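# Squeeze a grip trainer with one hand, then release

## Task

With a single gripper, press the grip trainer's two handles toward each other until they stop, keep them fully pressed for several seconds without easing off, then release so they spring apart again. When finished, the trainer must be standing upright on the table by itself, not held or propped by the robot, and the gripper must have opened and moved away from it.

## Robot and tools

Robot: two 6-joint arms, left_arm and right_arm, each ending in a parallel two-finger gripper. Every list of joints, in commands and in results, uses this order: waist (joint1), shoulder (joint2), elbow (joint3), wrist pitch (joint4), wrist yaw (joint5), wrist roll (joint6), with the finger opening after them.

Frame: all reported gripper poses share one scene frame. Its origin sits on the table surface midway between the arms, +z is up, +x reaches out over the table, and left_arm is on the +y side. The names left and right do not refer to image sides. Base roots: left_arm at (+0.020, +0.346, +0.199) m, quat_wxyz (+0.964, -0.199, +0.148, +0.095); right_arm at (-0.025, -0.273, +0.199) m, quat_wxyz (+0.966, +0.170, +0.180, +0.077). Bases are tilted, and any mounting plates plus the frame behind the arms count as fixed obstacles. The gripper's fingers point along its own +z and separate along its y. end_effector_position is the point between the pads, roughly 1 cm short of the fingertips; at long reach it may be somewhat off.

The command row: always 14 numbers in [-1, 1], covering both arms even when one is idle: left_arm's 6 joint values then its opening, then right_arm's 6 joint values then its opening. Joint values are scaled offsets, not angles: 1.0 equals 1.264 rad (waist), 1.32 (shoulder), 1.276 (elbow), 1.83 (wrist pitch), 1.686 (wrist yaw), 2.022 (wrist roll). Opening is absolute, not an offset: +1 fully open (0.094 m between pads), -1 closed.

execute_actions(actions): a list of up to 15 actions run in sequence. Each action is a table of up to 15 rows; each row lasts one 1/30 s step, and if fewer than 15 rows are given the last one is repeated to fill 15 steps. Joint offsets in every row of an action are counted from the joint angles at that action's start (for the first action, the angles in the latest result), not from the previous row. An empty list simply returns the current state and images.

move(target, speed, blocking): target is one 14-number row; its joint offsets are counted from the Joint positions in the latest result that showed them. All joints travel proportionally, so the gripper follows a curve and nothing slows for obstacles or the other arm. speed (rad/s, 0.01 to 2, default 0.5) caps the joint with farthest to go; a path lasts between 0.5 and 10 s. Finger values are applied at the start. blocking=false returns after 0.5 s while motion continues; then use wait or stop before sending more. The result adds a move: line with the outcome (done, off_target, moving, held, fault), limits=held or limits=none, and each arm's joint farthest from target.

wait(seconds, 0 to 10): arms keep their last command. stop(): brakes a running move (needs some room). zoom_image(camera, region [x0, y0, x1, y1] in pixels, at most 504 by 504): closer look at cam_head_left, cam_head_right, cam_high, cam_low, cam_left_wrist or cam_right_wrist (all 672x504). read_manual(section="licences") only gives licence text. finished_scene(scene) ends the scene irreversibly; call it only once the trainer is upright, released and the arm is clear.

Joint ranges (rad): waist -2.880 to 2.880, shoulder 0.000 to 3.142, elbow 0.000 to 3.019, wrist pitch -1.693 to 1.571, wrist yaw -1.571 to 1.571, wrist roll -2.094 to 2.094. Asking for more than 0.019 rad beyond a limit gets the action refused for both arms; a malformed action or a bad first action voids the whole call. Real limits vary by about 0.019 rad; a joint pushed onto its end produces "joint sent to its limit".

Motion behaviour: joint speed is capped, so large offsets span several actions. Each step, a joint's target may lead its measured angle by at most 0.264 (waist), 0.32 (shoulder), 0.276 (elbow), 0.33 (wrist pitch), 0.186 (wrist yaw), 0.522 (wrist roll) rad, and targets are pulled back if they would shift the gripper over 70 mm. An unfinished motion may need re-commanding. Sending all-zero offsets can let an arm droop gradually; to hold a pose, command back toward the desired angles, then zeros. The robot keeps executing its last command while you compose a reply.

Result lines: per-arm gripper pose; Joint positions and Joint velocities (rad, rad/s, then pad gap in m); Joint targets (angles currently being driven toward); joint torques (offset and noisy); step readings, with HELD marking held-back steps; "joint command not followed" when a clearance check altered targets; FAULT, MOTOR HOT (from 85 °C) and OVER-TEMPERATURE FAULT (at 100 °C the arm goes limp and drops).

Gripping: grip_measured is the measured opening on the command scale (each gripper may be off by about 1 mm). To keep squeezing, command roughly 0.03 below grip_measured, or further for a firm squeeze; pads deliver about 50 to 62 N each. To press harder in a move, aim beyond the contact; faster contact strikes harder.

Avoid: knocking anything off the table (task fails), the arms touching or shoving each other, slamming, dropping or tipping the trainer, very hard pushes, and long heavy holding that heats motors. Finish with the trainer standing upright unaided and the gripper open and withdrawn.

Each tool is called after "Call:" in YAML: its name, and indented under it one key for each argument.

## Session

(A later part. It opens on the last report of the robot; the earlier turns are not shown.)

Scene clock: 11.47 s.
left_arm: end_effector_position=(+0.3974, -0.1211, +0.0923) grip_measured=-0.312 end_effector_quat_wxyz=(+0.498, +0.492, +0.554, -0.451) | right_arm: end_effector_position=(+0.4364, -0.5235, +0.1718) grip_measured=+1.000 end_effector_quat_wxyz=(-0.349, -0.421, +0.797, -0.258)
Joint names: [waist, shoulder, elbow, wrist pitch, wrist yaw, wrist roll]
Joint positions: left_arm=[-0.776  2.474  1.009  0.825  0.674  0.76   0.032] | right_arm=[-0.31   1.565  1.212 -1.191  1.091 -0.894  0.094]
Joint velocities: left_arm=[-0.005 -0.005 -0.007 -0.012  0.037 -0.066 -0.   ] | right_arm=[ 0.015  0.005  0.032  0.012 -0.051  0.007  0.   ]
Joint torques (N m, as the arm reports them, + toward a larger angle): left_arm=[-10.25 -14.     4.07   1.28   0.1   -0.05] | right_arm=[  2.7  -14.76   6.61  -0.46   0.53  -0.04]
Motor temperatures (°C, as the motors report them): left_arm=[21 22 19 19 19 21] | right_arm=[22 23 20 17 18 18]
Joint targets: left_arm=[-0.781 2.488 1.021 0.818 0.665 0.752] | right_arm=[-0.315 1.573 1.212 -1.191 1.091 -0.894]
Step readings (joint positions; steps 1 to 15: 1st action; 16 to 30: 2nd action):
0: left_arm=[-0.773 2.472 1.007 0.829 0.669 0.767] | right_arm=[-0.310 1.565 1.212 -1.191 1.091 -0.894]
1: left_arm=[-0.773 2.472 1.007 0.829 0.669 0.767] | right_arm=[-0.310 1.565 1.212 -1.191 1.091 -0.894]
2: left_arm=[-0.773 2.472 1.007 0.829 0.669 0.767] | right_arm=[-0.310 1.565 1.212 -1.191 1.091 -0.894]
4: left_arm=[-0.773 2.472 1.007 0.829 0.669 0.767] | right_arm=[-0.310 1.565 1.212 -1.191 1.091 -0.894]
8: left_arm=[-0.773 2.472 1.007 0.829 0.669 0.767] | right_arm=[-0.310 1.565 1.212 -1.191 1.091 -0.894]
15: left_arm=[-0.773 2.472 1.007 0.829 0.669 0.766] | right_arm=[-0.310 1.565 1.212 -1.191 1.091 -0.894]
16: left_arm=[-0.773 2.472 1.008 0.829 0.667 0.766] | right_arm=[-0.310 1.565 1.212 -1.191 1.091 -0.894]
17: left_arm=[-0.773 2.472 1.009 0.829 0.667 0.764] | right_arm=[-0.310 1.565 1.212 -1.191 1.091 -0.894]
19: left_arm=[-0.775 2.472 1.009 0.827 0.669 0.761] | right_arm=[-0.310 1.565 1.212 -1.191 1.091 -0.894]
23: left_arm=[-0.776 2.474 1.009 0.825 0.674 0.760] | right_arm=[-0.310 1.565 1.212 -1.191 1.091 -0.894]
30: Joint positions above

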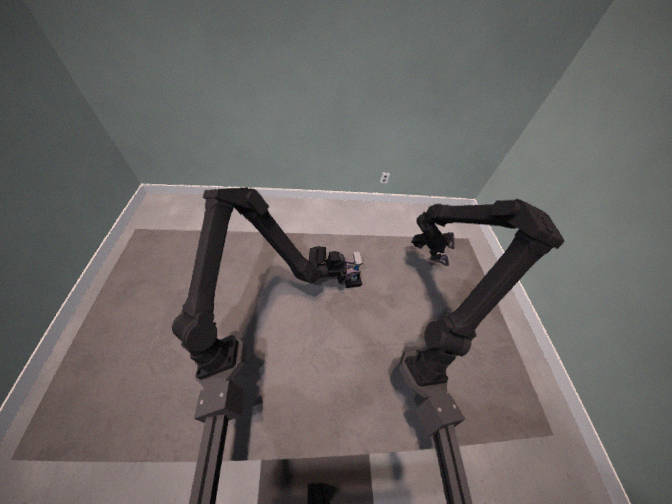

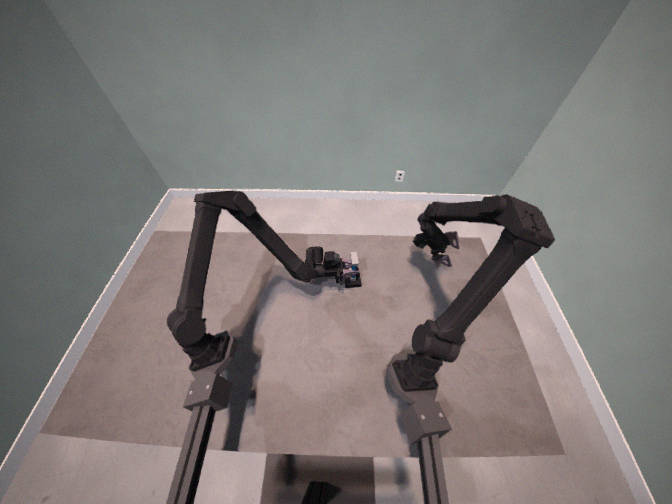

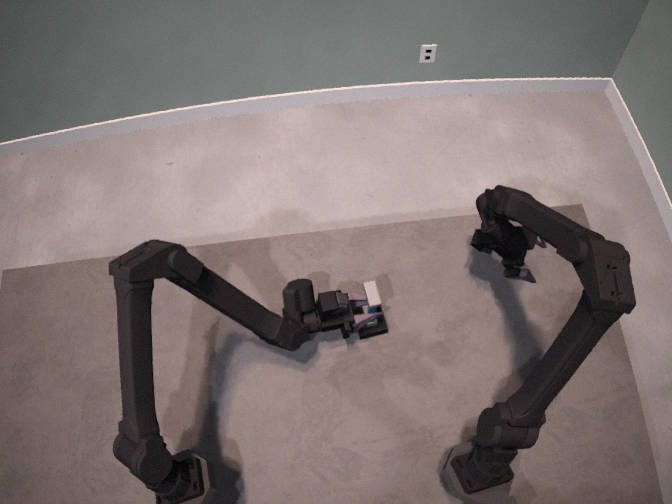

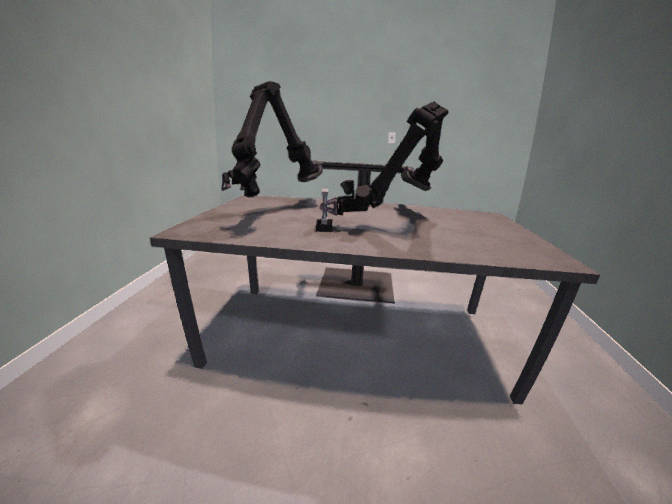

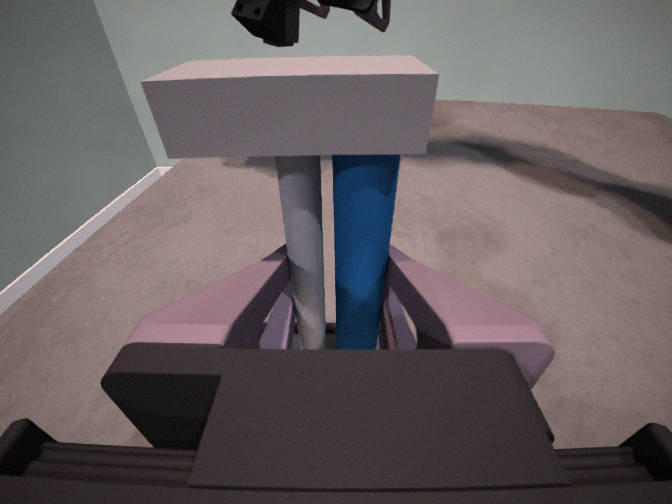

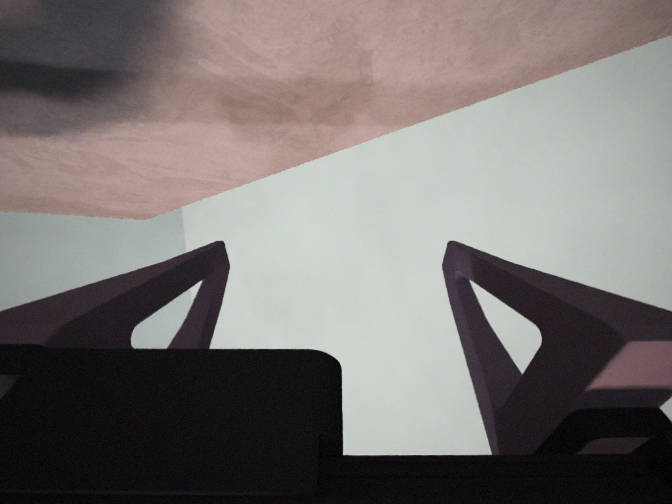

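The bars are fully squeezed, with a 0.032 m gap as in scene 1. I'll hold them for 6 seconds.

Call:
wait:
  seconds: 6

Scene clock: 17.57 s.
left_arm: end_effector_position=(+0.3974, -0.1211, +0.0923) grip_measured=-0.312 end_effector_quat_wxyz=(+0.498, +0.492, +0.554, -0.451) | right_arm: end_effector_position=(+0.4364, -0.5235, +0.1718) grip_measured=+1.000 end_effector_quat_wxyz=(-0.349, -0.421, +0.797, -0.258)
Joint names: [waist, shoulder, elbow, wrist pitch, wrist yaw, wrist roll]
Joint positions: left_arm=[-0.776  2.474  1.009  0.825  0.674  0.76   0.032] | right_arm=[-0.31   1.565  1.212 -1.191  1.091 -0.894  0.094]
Joint velocities: left_arm=[-0.015 -0.005 -0.002  0.002  0.007 -0.007 -0.001] | right_arm=[-0.005 -0.005 -0.012  0.007 -0.007 -0.037  0.   ]
Joint torques (N m, as the arm reports them, + toward a larger angle): left_arm=[-10.24 -13.91   4.07   1.31   0.11  -0.05] | right_arm=[  2.47 -14.86   6.53  -0.5    0.54  -0.04]
Motor temperatures (°C, as the motors report them): left_arm=[21 22 19 19 19 21] | right_arm=[22 23 20 17 18 18]
Joint targets: left_arm=[-0.781 2.488 1.021 0.818 0.665 0.752] | right_arm=[-0.315 1.573 1.212 -1.191 1.091 -0.894]
wait: 6.00 s; at rest by 0.07 s

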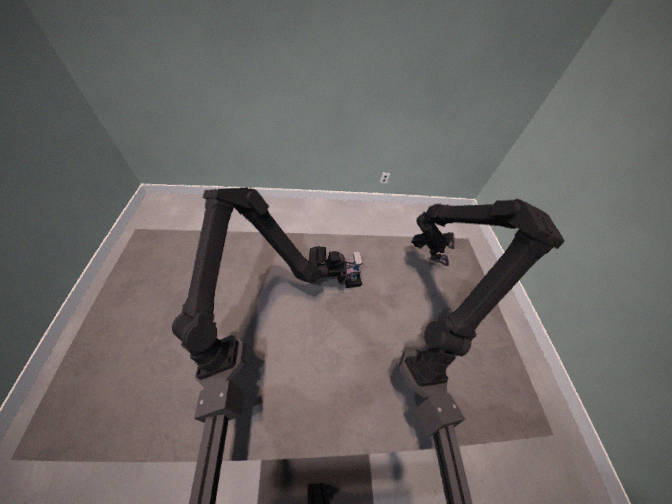

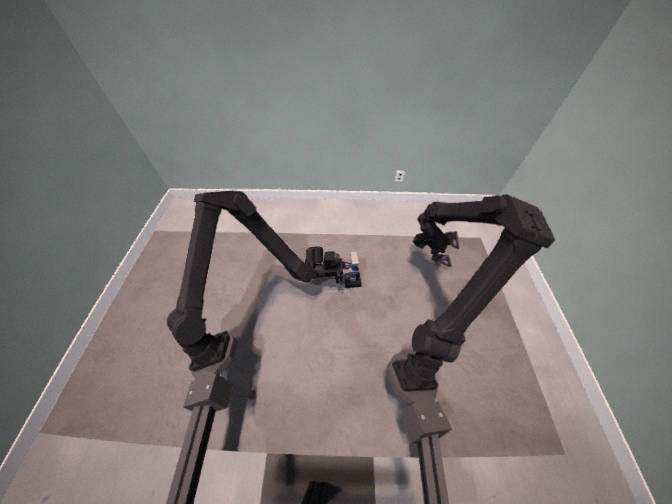

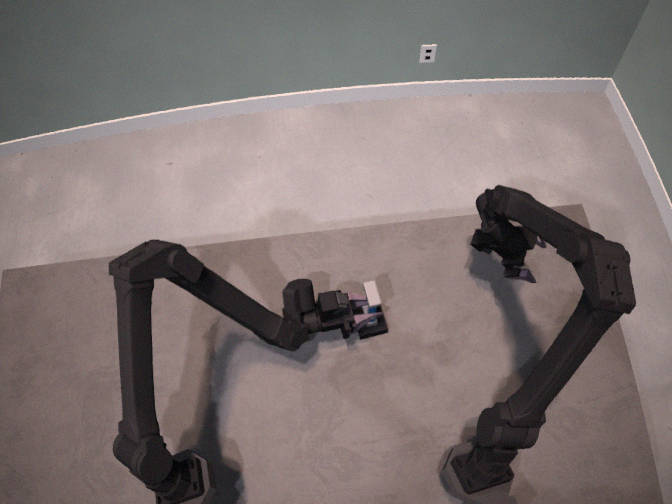

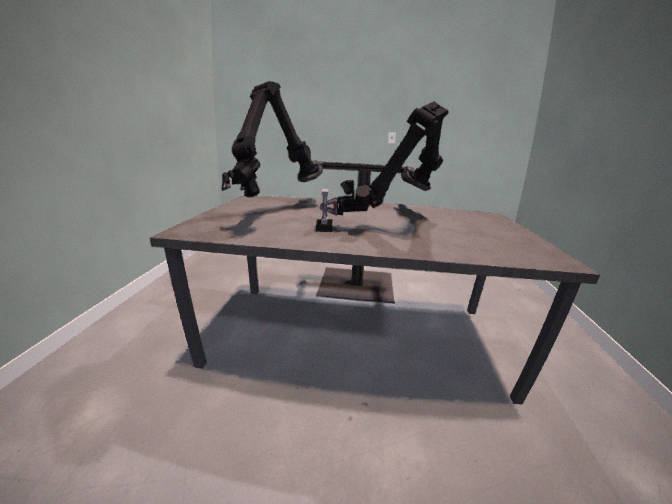

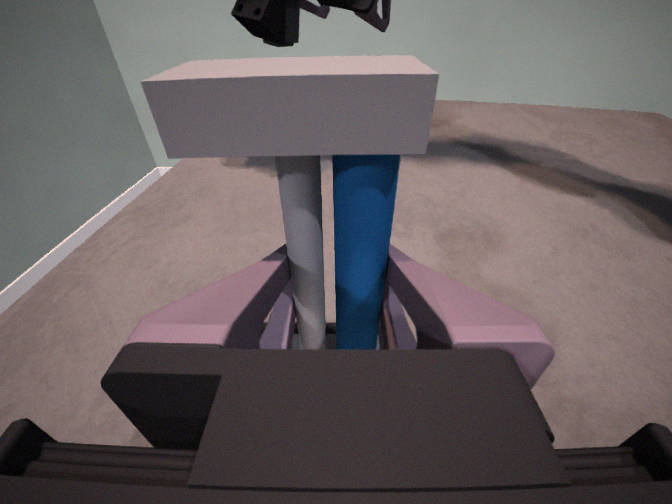

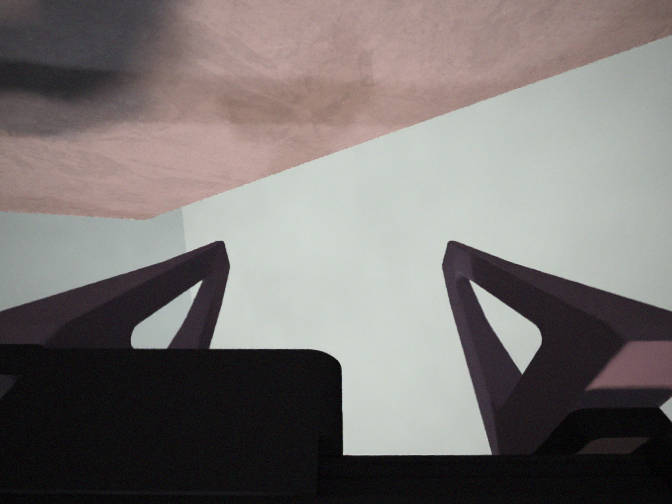

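Next I'll open the gripper gradually so the bars spring back.

Call:
execute_actions:
  actions:
    - [[0,0.01,0.009,-0.004,0,0,-0.3,-0.004,0.006,0,0,0,0,1],[0,0.01,0.009,-0.004,0,0,-0.25,-0.004,0.006,0,0,0,0,1],[0,0.01,0.009,-0.004,0,0,-0.2,-0.004,0.006,0,0,0,0,1],[0,0.01,0.009,-0.004,0,0,-0.15,-0.004,0.006,0,0,0,0,1],[0,0.01,0.009,-0.004,0,0,-0.1,-0.004,0.006,0,0,0,0,1],[0,0.01,0.009,-0.004,0,0,-0.05,-0.004,0.006,0,0,0,0,1],[0,0.01,0.009,-0.004,0,0,0.0,-0.004,0.006,0,0,0,0,1],[0,0.01,0.009,-0.004,0,0,0.1,-0.004,0.006,0,0,0,0,1],[0,0.01,0.009,-0.004,0,0,0.2,-0.004,0.006,0,0,0,0,1],[0,0.01,0.009,-0.004,0,0,0.3,-0.004,0.006,0,0,0,0,1],[0,0.01,0.009,-0.004,0,0,0.45,-0.004,0.006,0,0,0,0,1],[0,0.01,0.009,-0.004,0,0,0.6,-0.004,0.006,0,0,0,0,1],[0,0.01,0.009,-0.004,0,0,0.75,-0.004,0.006,0,0,0,0,1],[0,0.01,0.009,-0.004,0,0,0.9,-0.004,0.006,0,0,0,0,1],[0,0.01,0.009,-0.004,0,0,1.0,-0.004,0.006,0,0,0,0,1]]

Scene clock: 18.30 s.
left_arm: end_effector_position=(+0.4001, -0.1216, +0.0927) grip_measured=+0.942 end_effector_quat_wxyz=(+0.500, +0.492, +0.554, -0.449) | right_arm: end_effector_position=(+0.4364, -0.5235, +0.1718) grip_measured=+1.000 end_effector_quat_wxyz=(-0.349, -0.421, +0.797, -0.258)
Joint names: [waist, shoulder, elbow, wrist pitch, wrist yaw, wrist roll]
Joint positions: left_arm=[-0.776  2.474  1.013  0.824  0.672  0.76   0.091] | right_arm=[-0.31   1.565  1.212 -1.191  1.091 -0.894  0.094]
Joint velocities: left_arm=[-0.015  0.015 -0.002  0.007  0.007  0.007  0.133] | right_arm=[-0.015 -0.005  0.027 -0.002 -0.007  0.007  0.   ]
Joint torques (N m, as the arm reports them, + toward a larger angle): left_arm=[-10.11 -14.47   3.66   1.23   0.53   0.05] | right_arm=[  2.46 -14.64   6.5   -0.5    0.54  -0.03]
Motor temperatures (°C, as the motors report them): left_arm=[21 22 19 19 19 21] | right_arm=[22 23 20 17 18 18]
Joint targets: left_arm=[-0.776 2.487 1.020 0.817 0.674 0.760] | right_arm=[-0.315 1.573 1.212 -1.191 1.091 -0.894]
Step readings (joint positions):
0: left_arm=[-0.776 2.474 1.009 0.825 0.674 0.760] | right_arm=[-0.310 1.565 1.212 -1.191 1.091 -0.894]
1: left_arm=[-0.776 2.474 1.009 0.825 0.675 0.760] | right_arm=[-0.310 1.565 1.212 -1.191 1.091 -0.894]
2: left_arm=[-0.776 2.474 1.009 0.824 0.675 0.760] | right_arm=[-0.310 1.565 1.212 -1.191 1.091 -0.894]
4: left_arm=[-0.776 2.474 1.009 0.824 0.672 0.760] | right_arm=[-0.310 1.565 1.212 -1.191 1.091 -0.894]
8: left_arm=[-0.776 2.474 1.013 0.824 0.670 0.760] | right_arm=[-0.310 1.565 1.212 -1.191 1.091 -0.894]
15: Joint positions above

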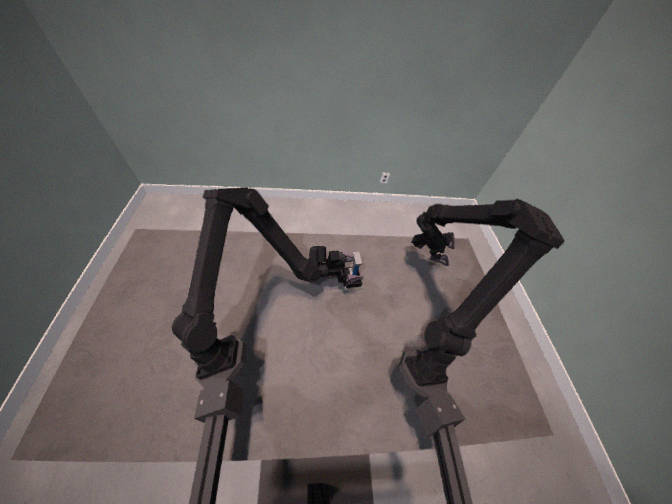

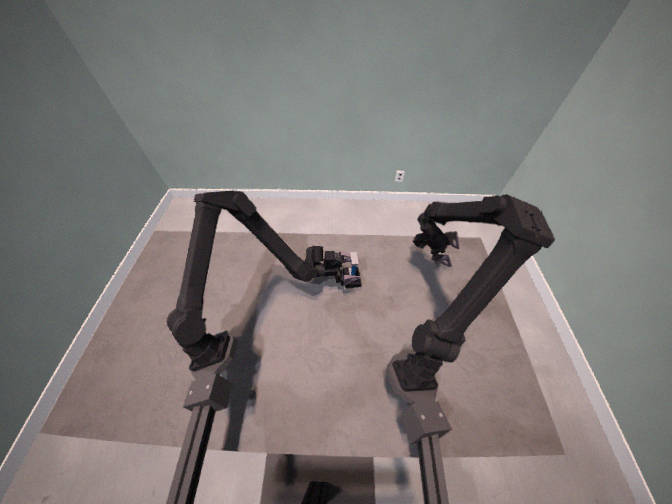

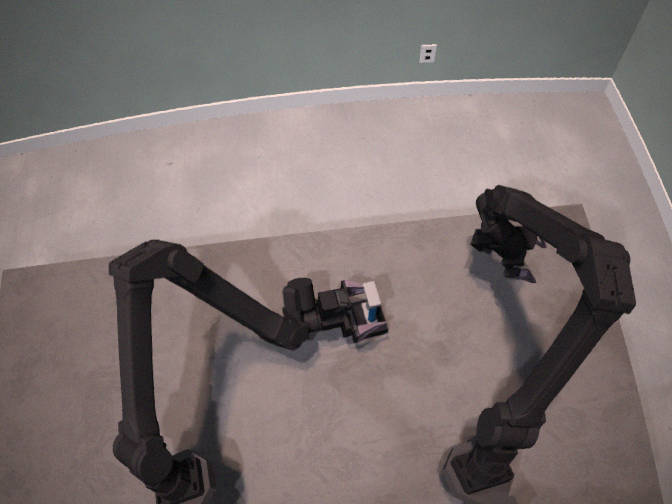

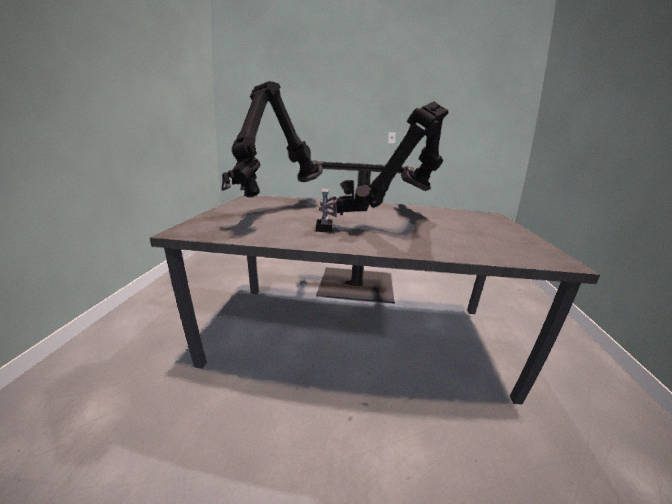

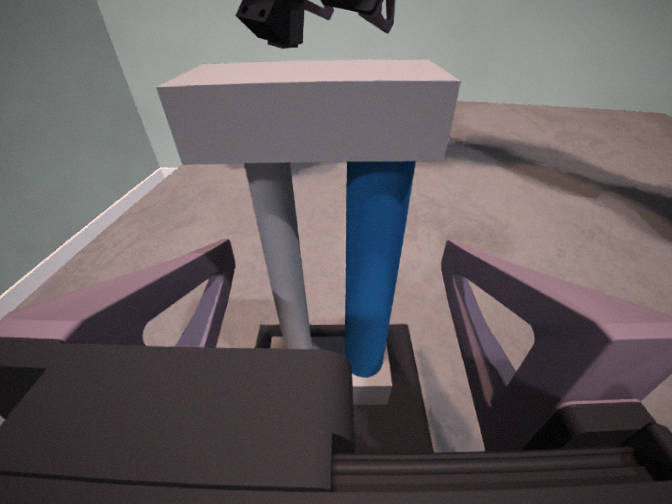

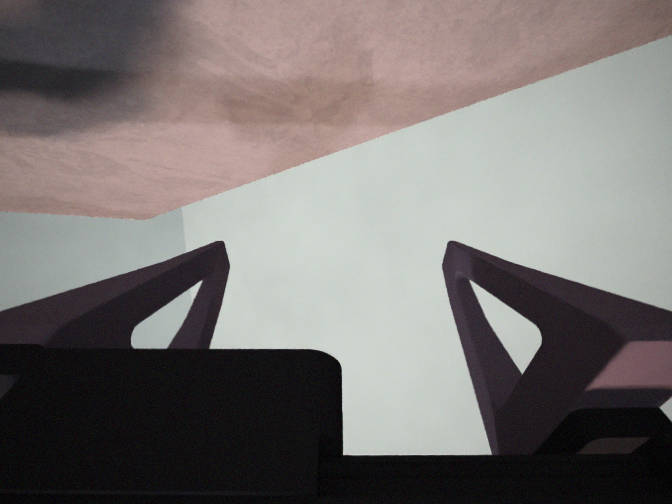

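Call:
move:
  target: [0.0676, -0.0748, -0.1164, 0.021, 0.0311, 0.039, 1, -0.004, 0.006, 0, 0, 0, 0, 1]
  speed: 0.5

Scene clock: 19.73 s.
left_arm: end_effector_position=(+0.3936, -0.0636, +0.1027) grip_measured=+1.000 end_effector_quat_wxyz=(+0.507, +0.491, +0.554, -0.441) | right_arm: end_effector_position=(+0.4364, -0.5235, +0.1718) grip_measured=+1.000 end_effector_quat_wxyz=(-0.349, -0.421, +0.797, -0.258)
Joint names: [waist, shoulder, elbow, wrist pitch, wrist yaw, wrist roll]
Joint positions: left_arm=[-0.698  2.375  0.869  0.848  0.723  0.824  0.094] | right_arm=[-0.31   1.565  1.212 -1.191  1.091 -0.894  0.094]
Joint velocities: left_arm=[-0.005 -0.005  0.007  0.002  0.051 -0.022  0.   ] | right_arm=[-0.015 -0.005  0.002 -0.007 -0.037 -0.081  0.   ]
Joint torques (N m, as the arm reports them, + toward a larger angle): left_arm=[ -8.66 -13.28   1.69   2.12   0.52   0.22] | right_arm=[  2.45 -14.87   6.53  -0.5    0.55  -0.04]
Motor temperatures (°C, as the motors report them): left_arm=[21 22 19 19 19 21] | right_arm=[22 24 20 17 18 18]
Joint targets: left_arm=[-0.690 2.375 0.865 0.863 0.725 0.839] | right_arm=[-0.315 1.573 1.212 -1.191 1.091 -0.894]
move: done; limits=none; left_arm: farthest joint: the wrist roll, 0.015 radians from its target (0.079 radians at the start); right_arm: farthest joint: the shoulder, 0.007 radians from its target (0.007 radians at the start)

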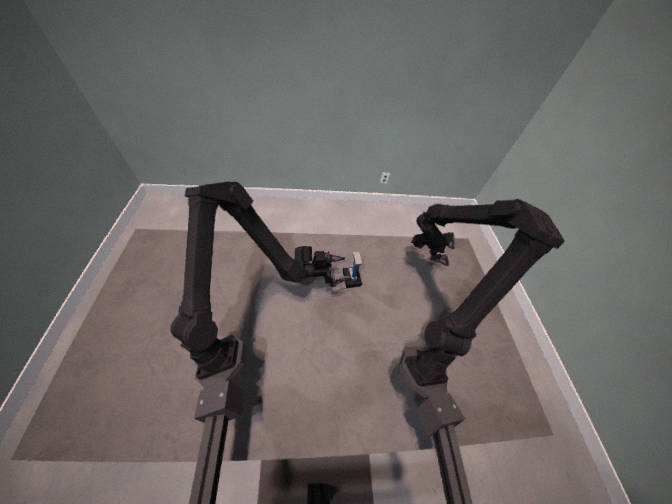

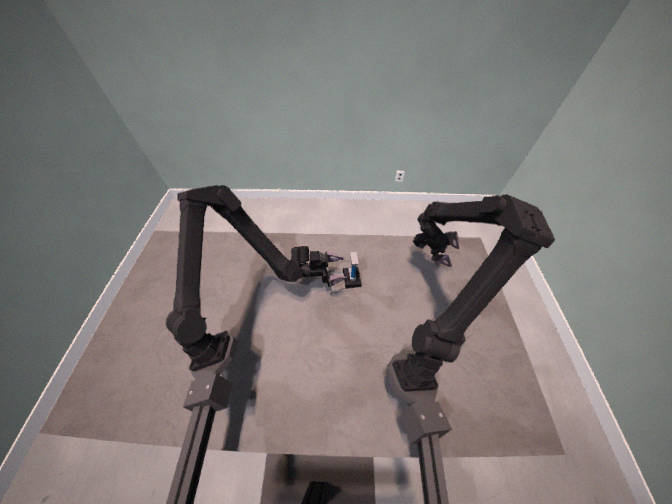

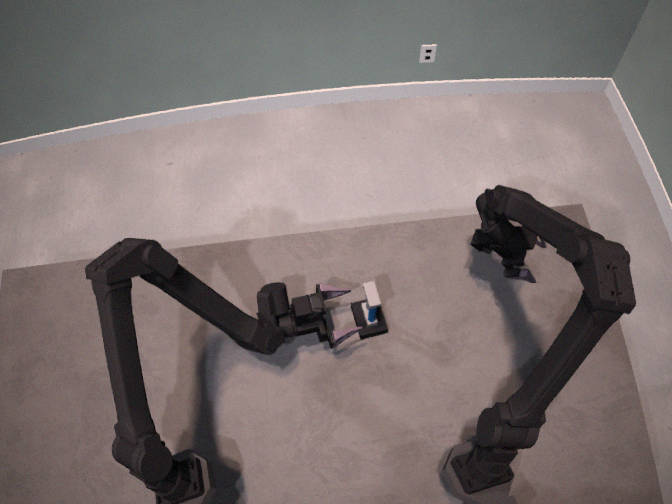

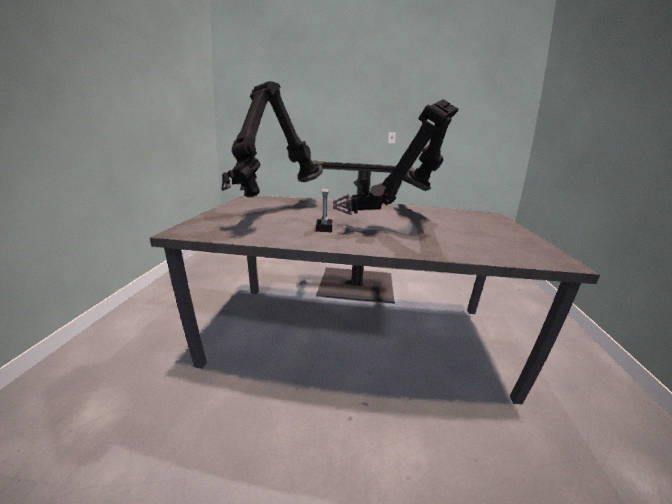

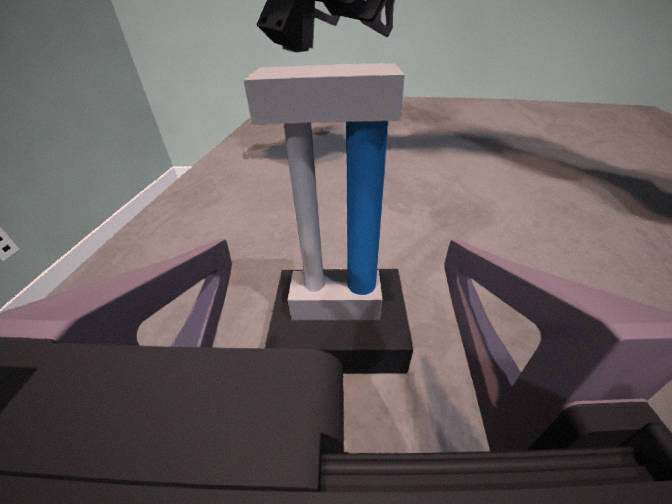

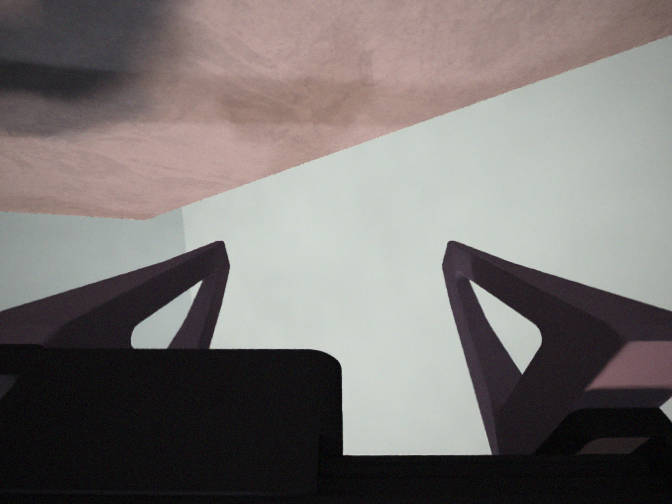

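Call:
move:
  target: [0.1479, -0.2902, -0.2241, -0.171, 0.0338, 0.1167, 1, -0.004, 0.006, 0, 0, 0, 0, 1]
  speed: 0.9

Scene clock: 21.17 s.
left_arm: end_effector_position=(+0.3778, +0.0685, +0.1476) grip_measured=+1.000 end_effector_quat_wxyz=(+0.483, +0.510, +0.578, -0.415) | right_arm: end_effector_position=(+0.4364, -0.5235, +0.1718) grip_measured=+1.000 end_effector_quat_wxyz=(-0.349, -0.421, +0.797, -0.258)
Joint names: [waist, shoulder, elbow, wrist pitch, wrist yaw, wrist roll]
Joint positions: left_arm=[-0.516  1.978  0.588  0.546  0.778  1.044  0.094] | right_arm=[-0.31   1.565  1.212 -1.191  1.091 -0.894  0.094]
Joint velocities: left_arm=[-0.005 -0.015 -0.007 -0.017  0.081 -0.037  0.   ] | right_arm=[-0.005  0.005 -0.017 -0.007 -0.022  0.007  0.   ]
Joint torques (N m, as the arm reports them, + toward a larger angle): left_arm=[-6.58 -9.56  1.51  0.8   0.59  0.22] | right_arm=[  2.56 -14.43   6.51  -0.42   0.52  -0.03]
Motor temperatures (°C, as the motors report them): left_arm=[21 22 19 19 19 21] | right_arm=[22 24 20 17 18 18]
Joint targets: left_arm=[-0.511 1.992 0.583 0.535 0.780 1.059] | right_arm=[-0.315 1.573 1.212 -1.191 1.091 -0.894]
move: done; limits=none; left_arm: farthest joint: the wrist roll, 0.016 radians from its target (0.236 radians at the start); right_arm: farthest joint: the shoulder, 0.007 radians from its target (0.007 radians at the start)

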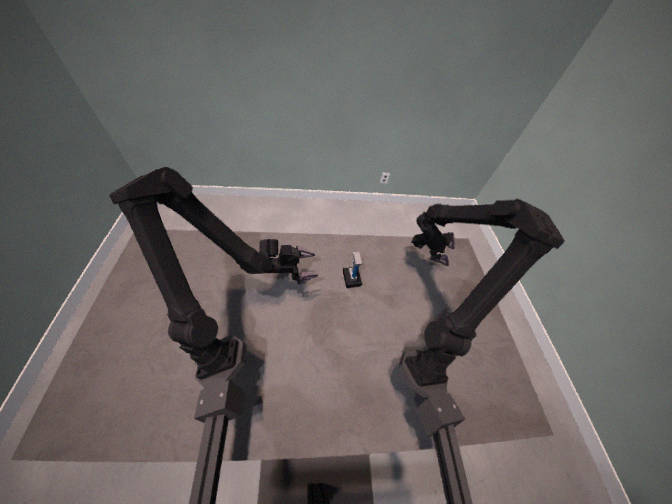

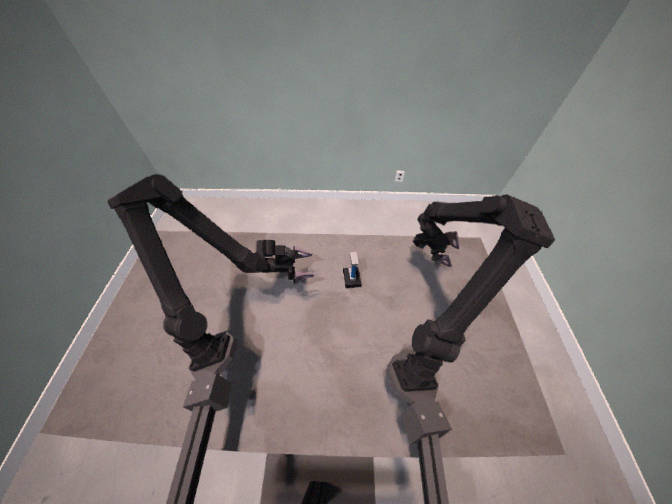

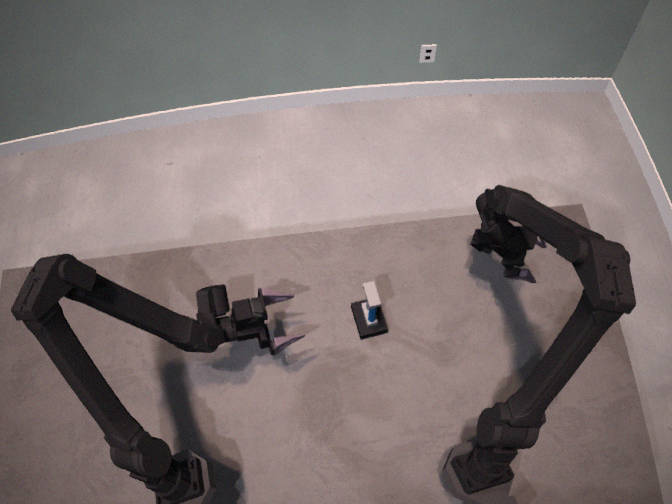

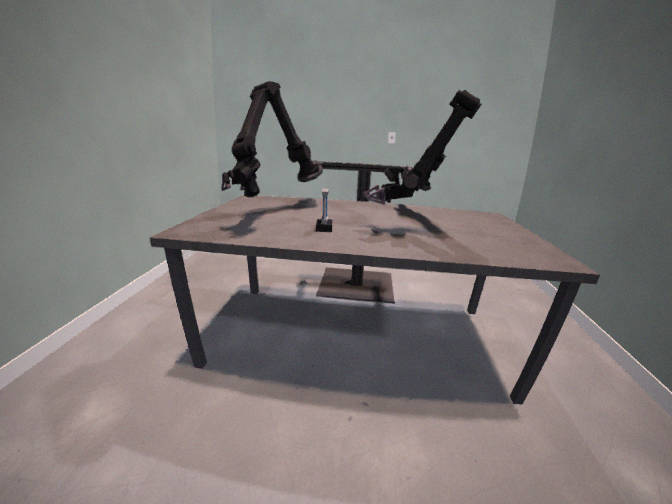

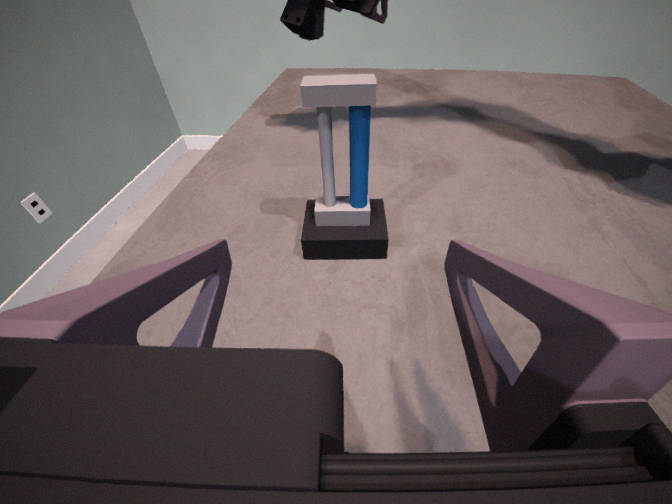

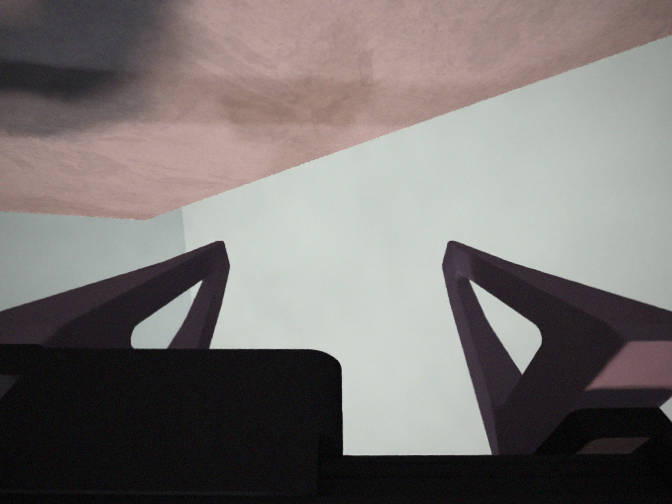

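The trainer is upright, the bars are released and both arms are clear, so I'm ending scene 2.

Call:
finished_scene:
  scene: 2

The scene is finished: the task was done.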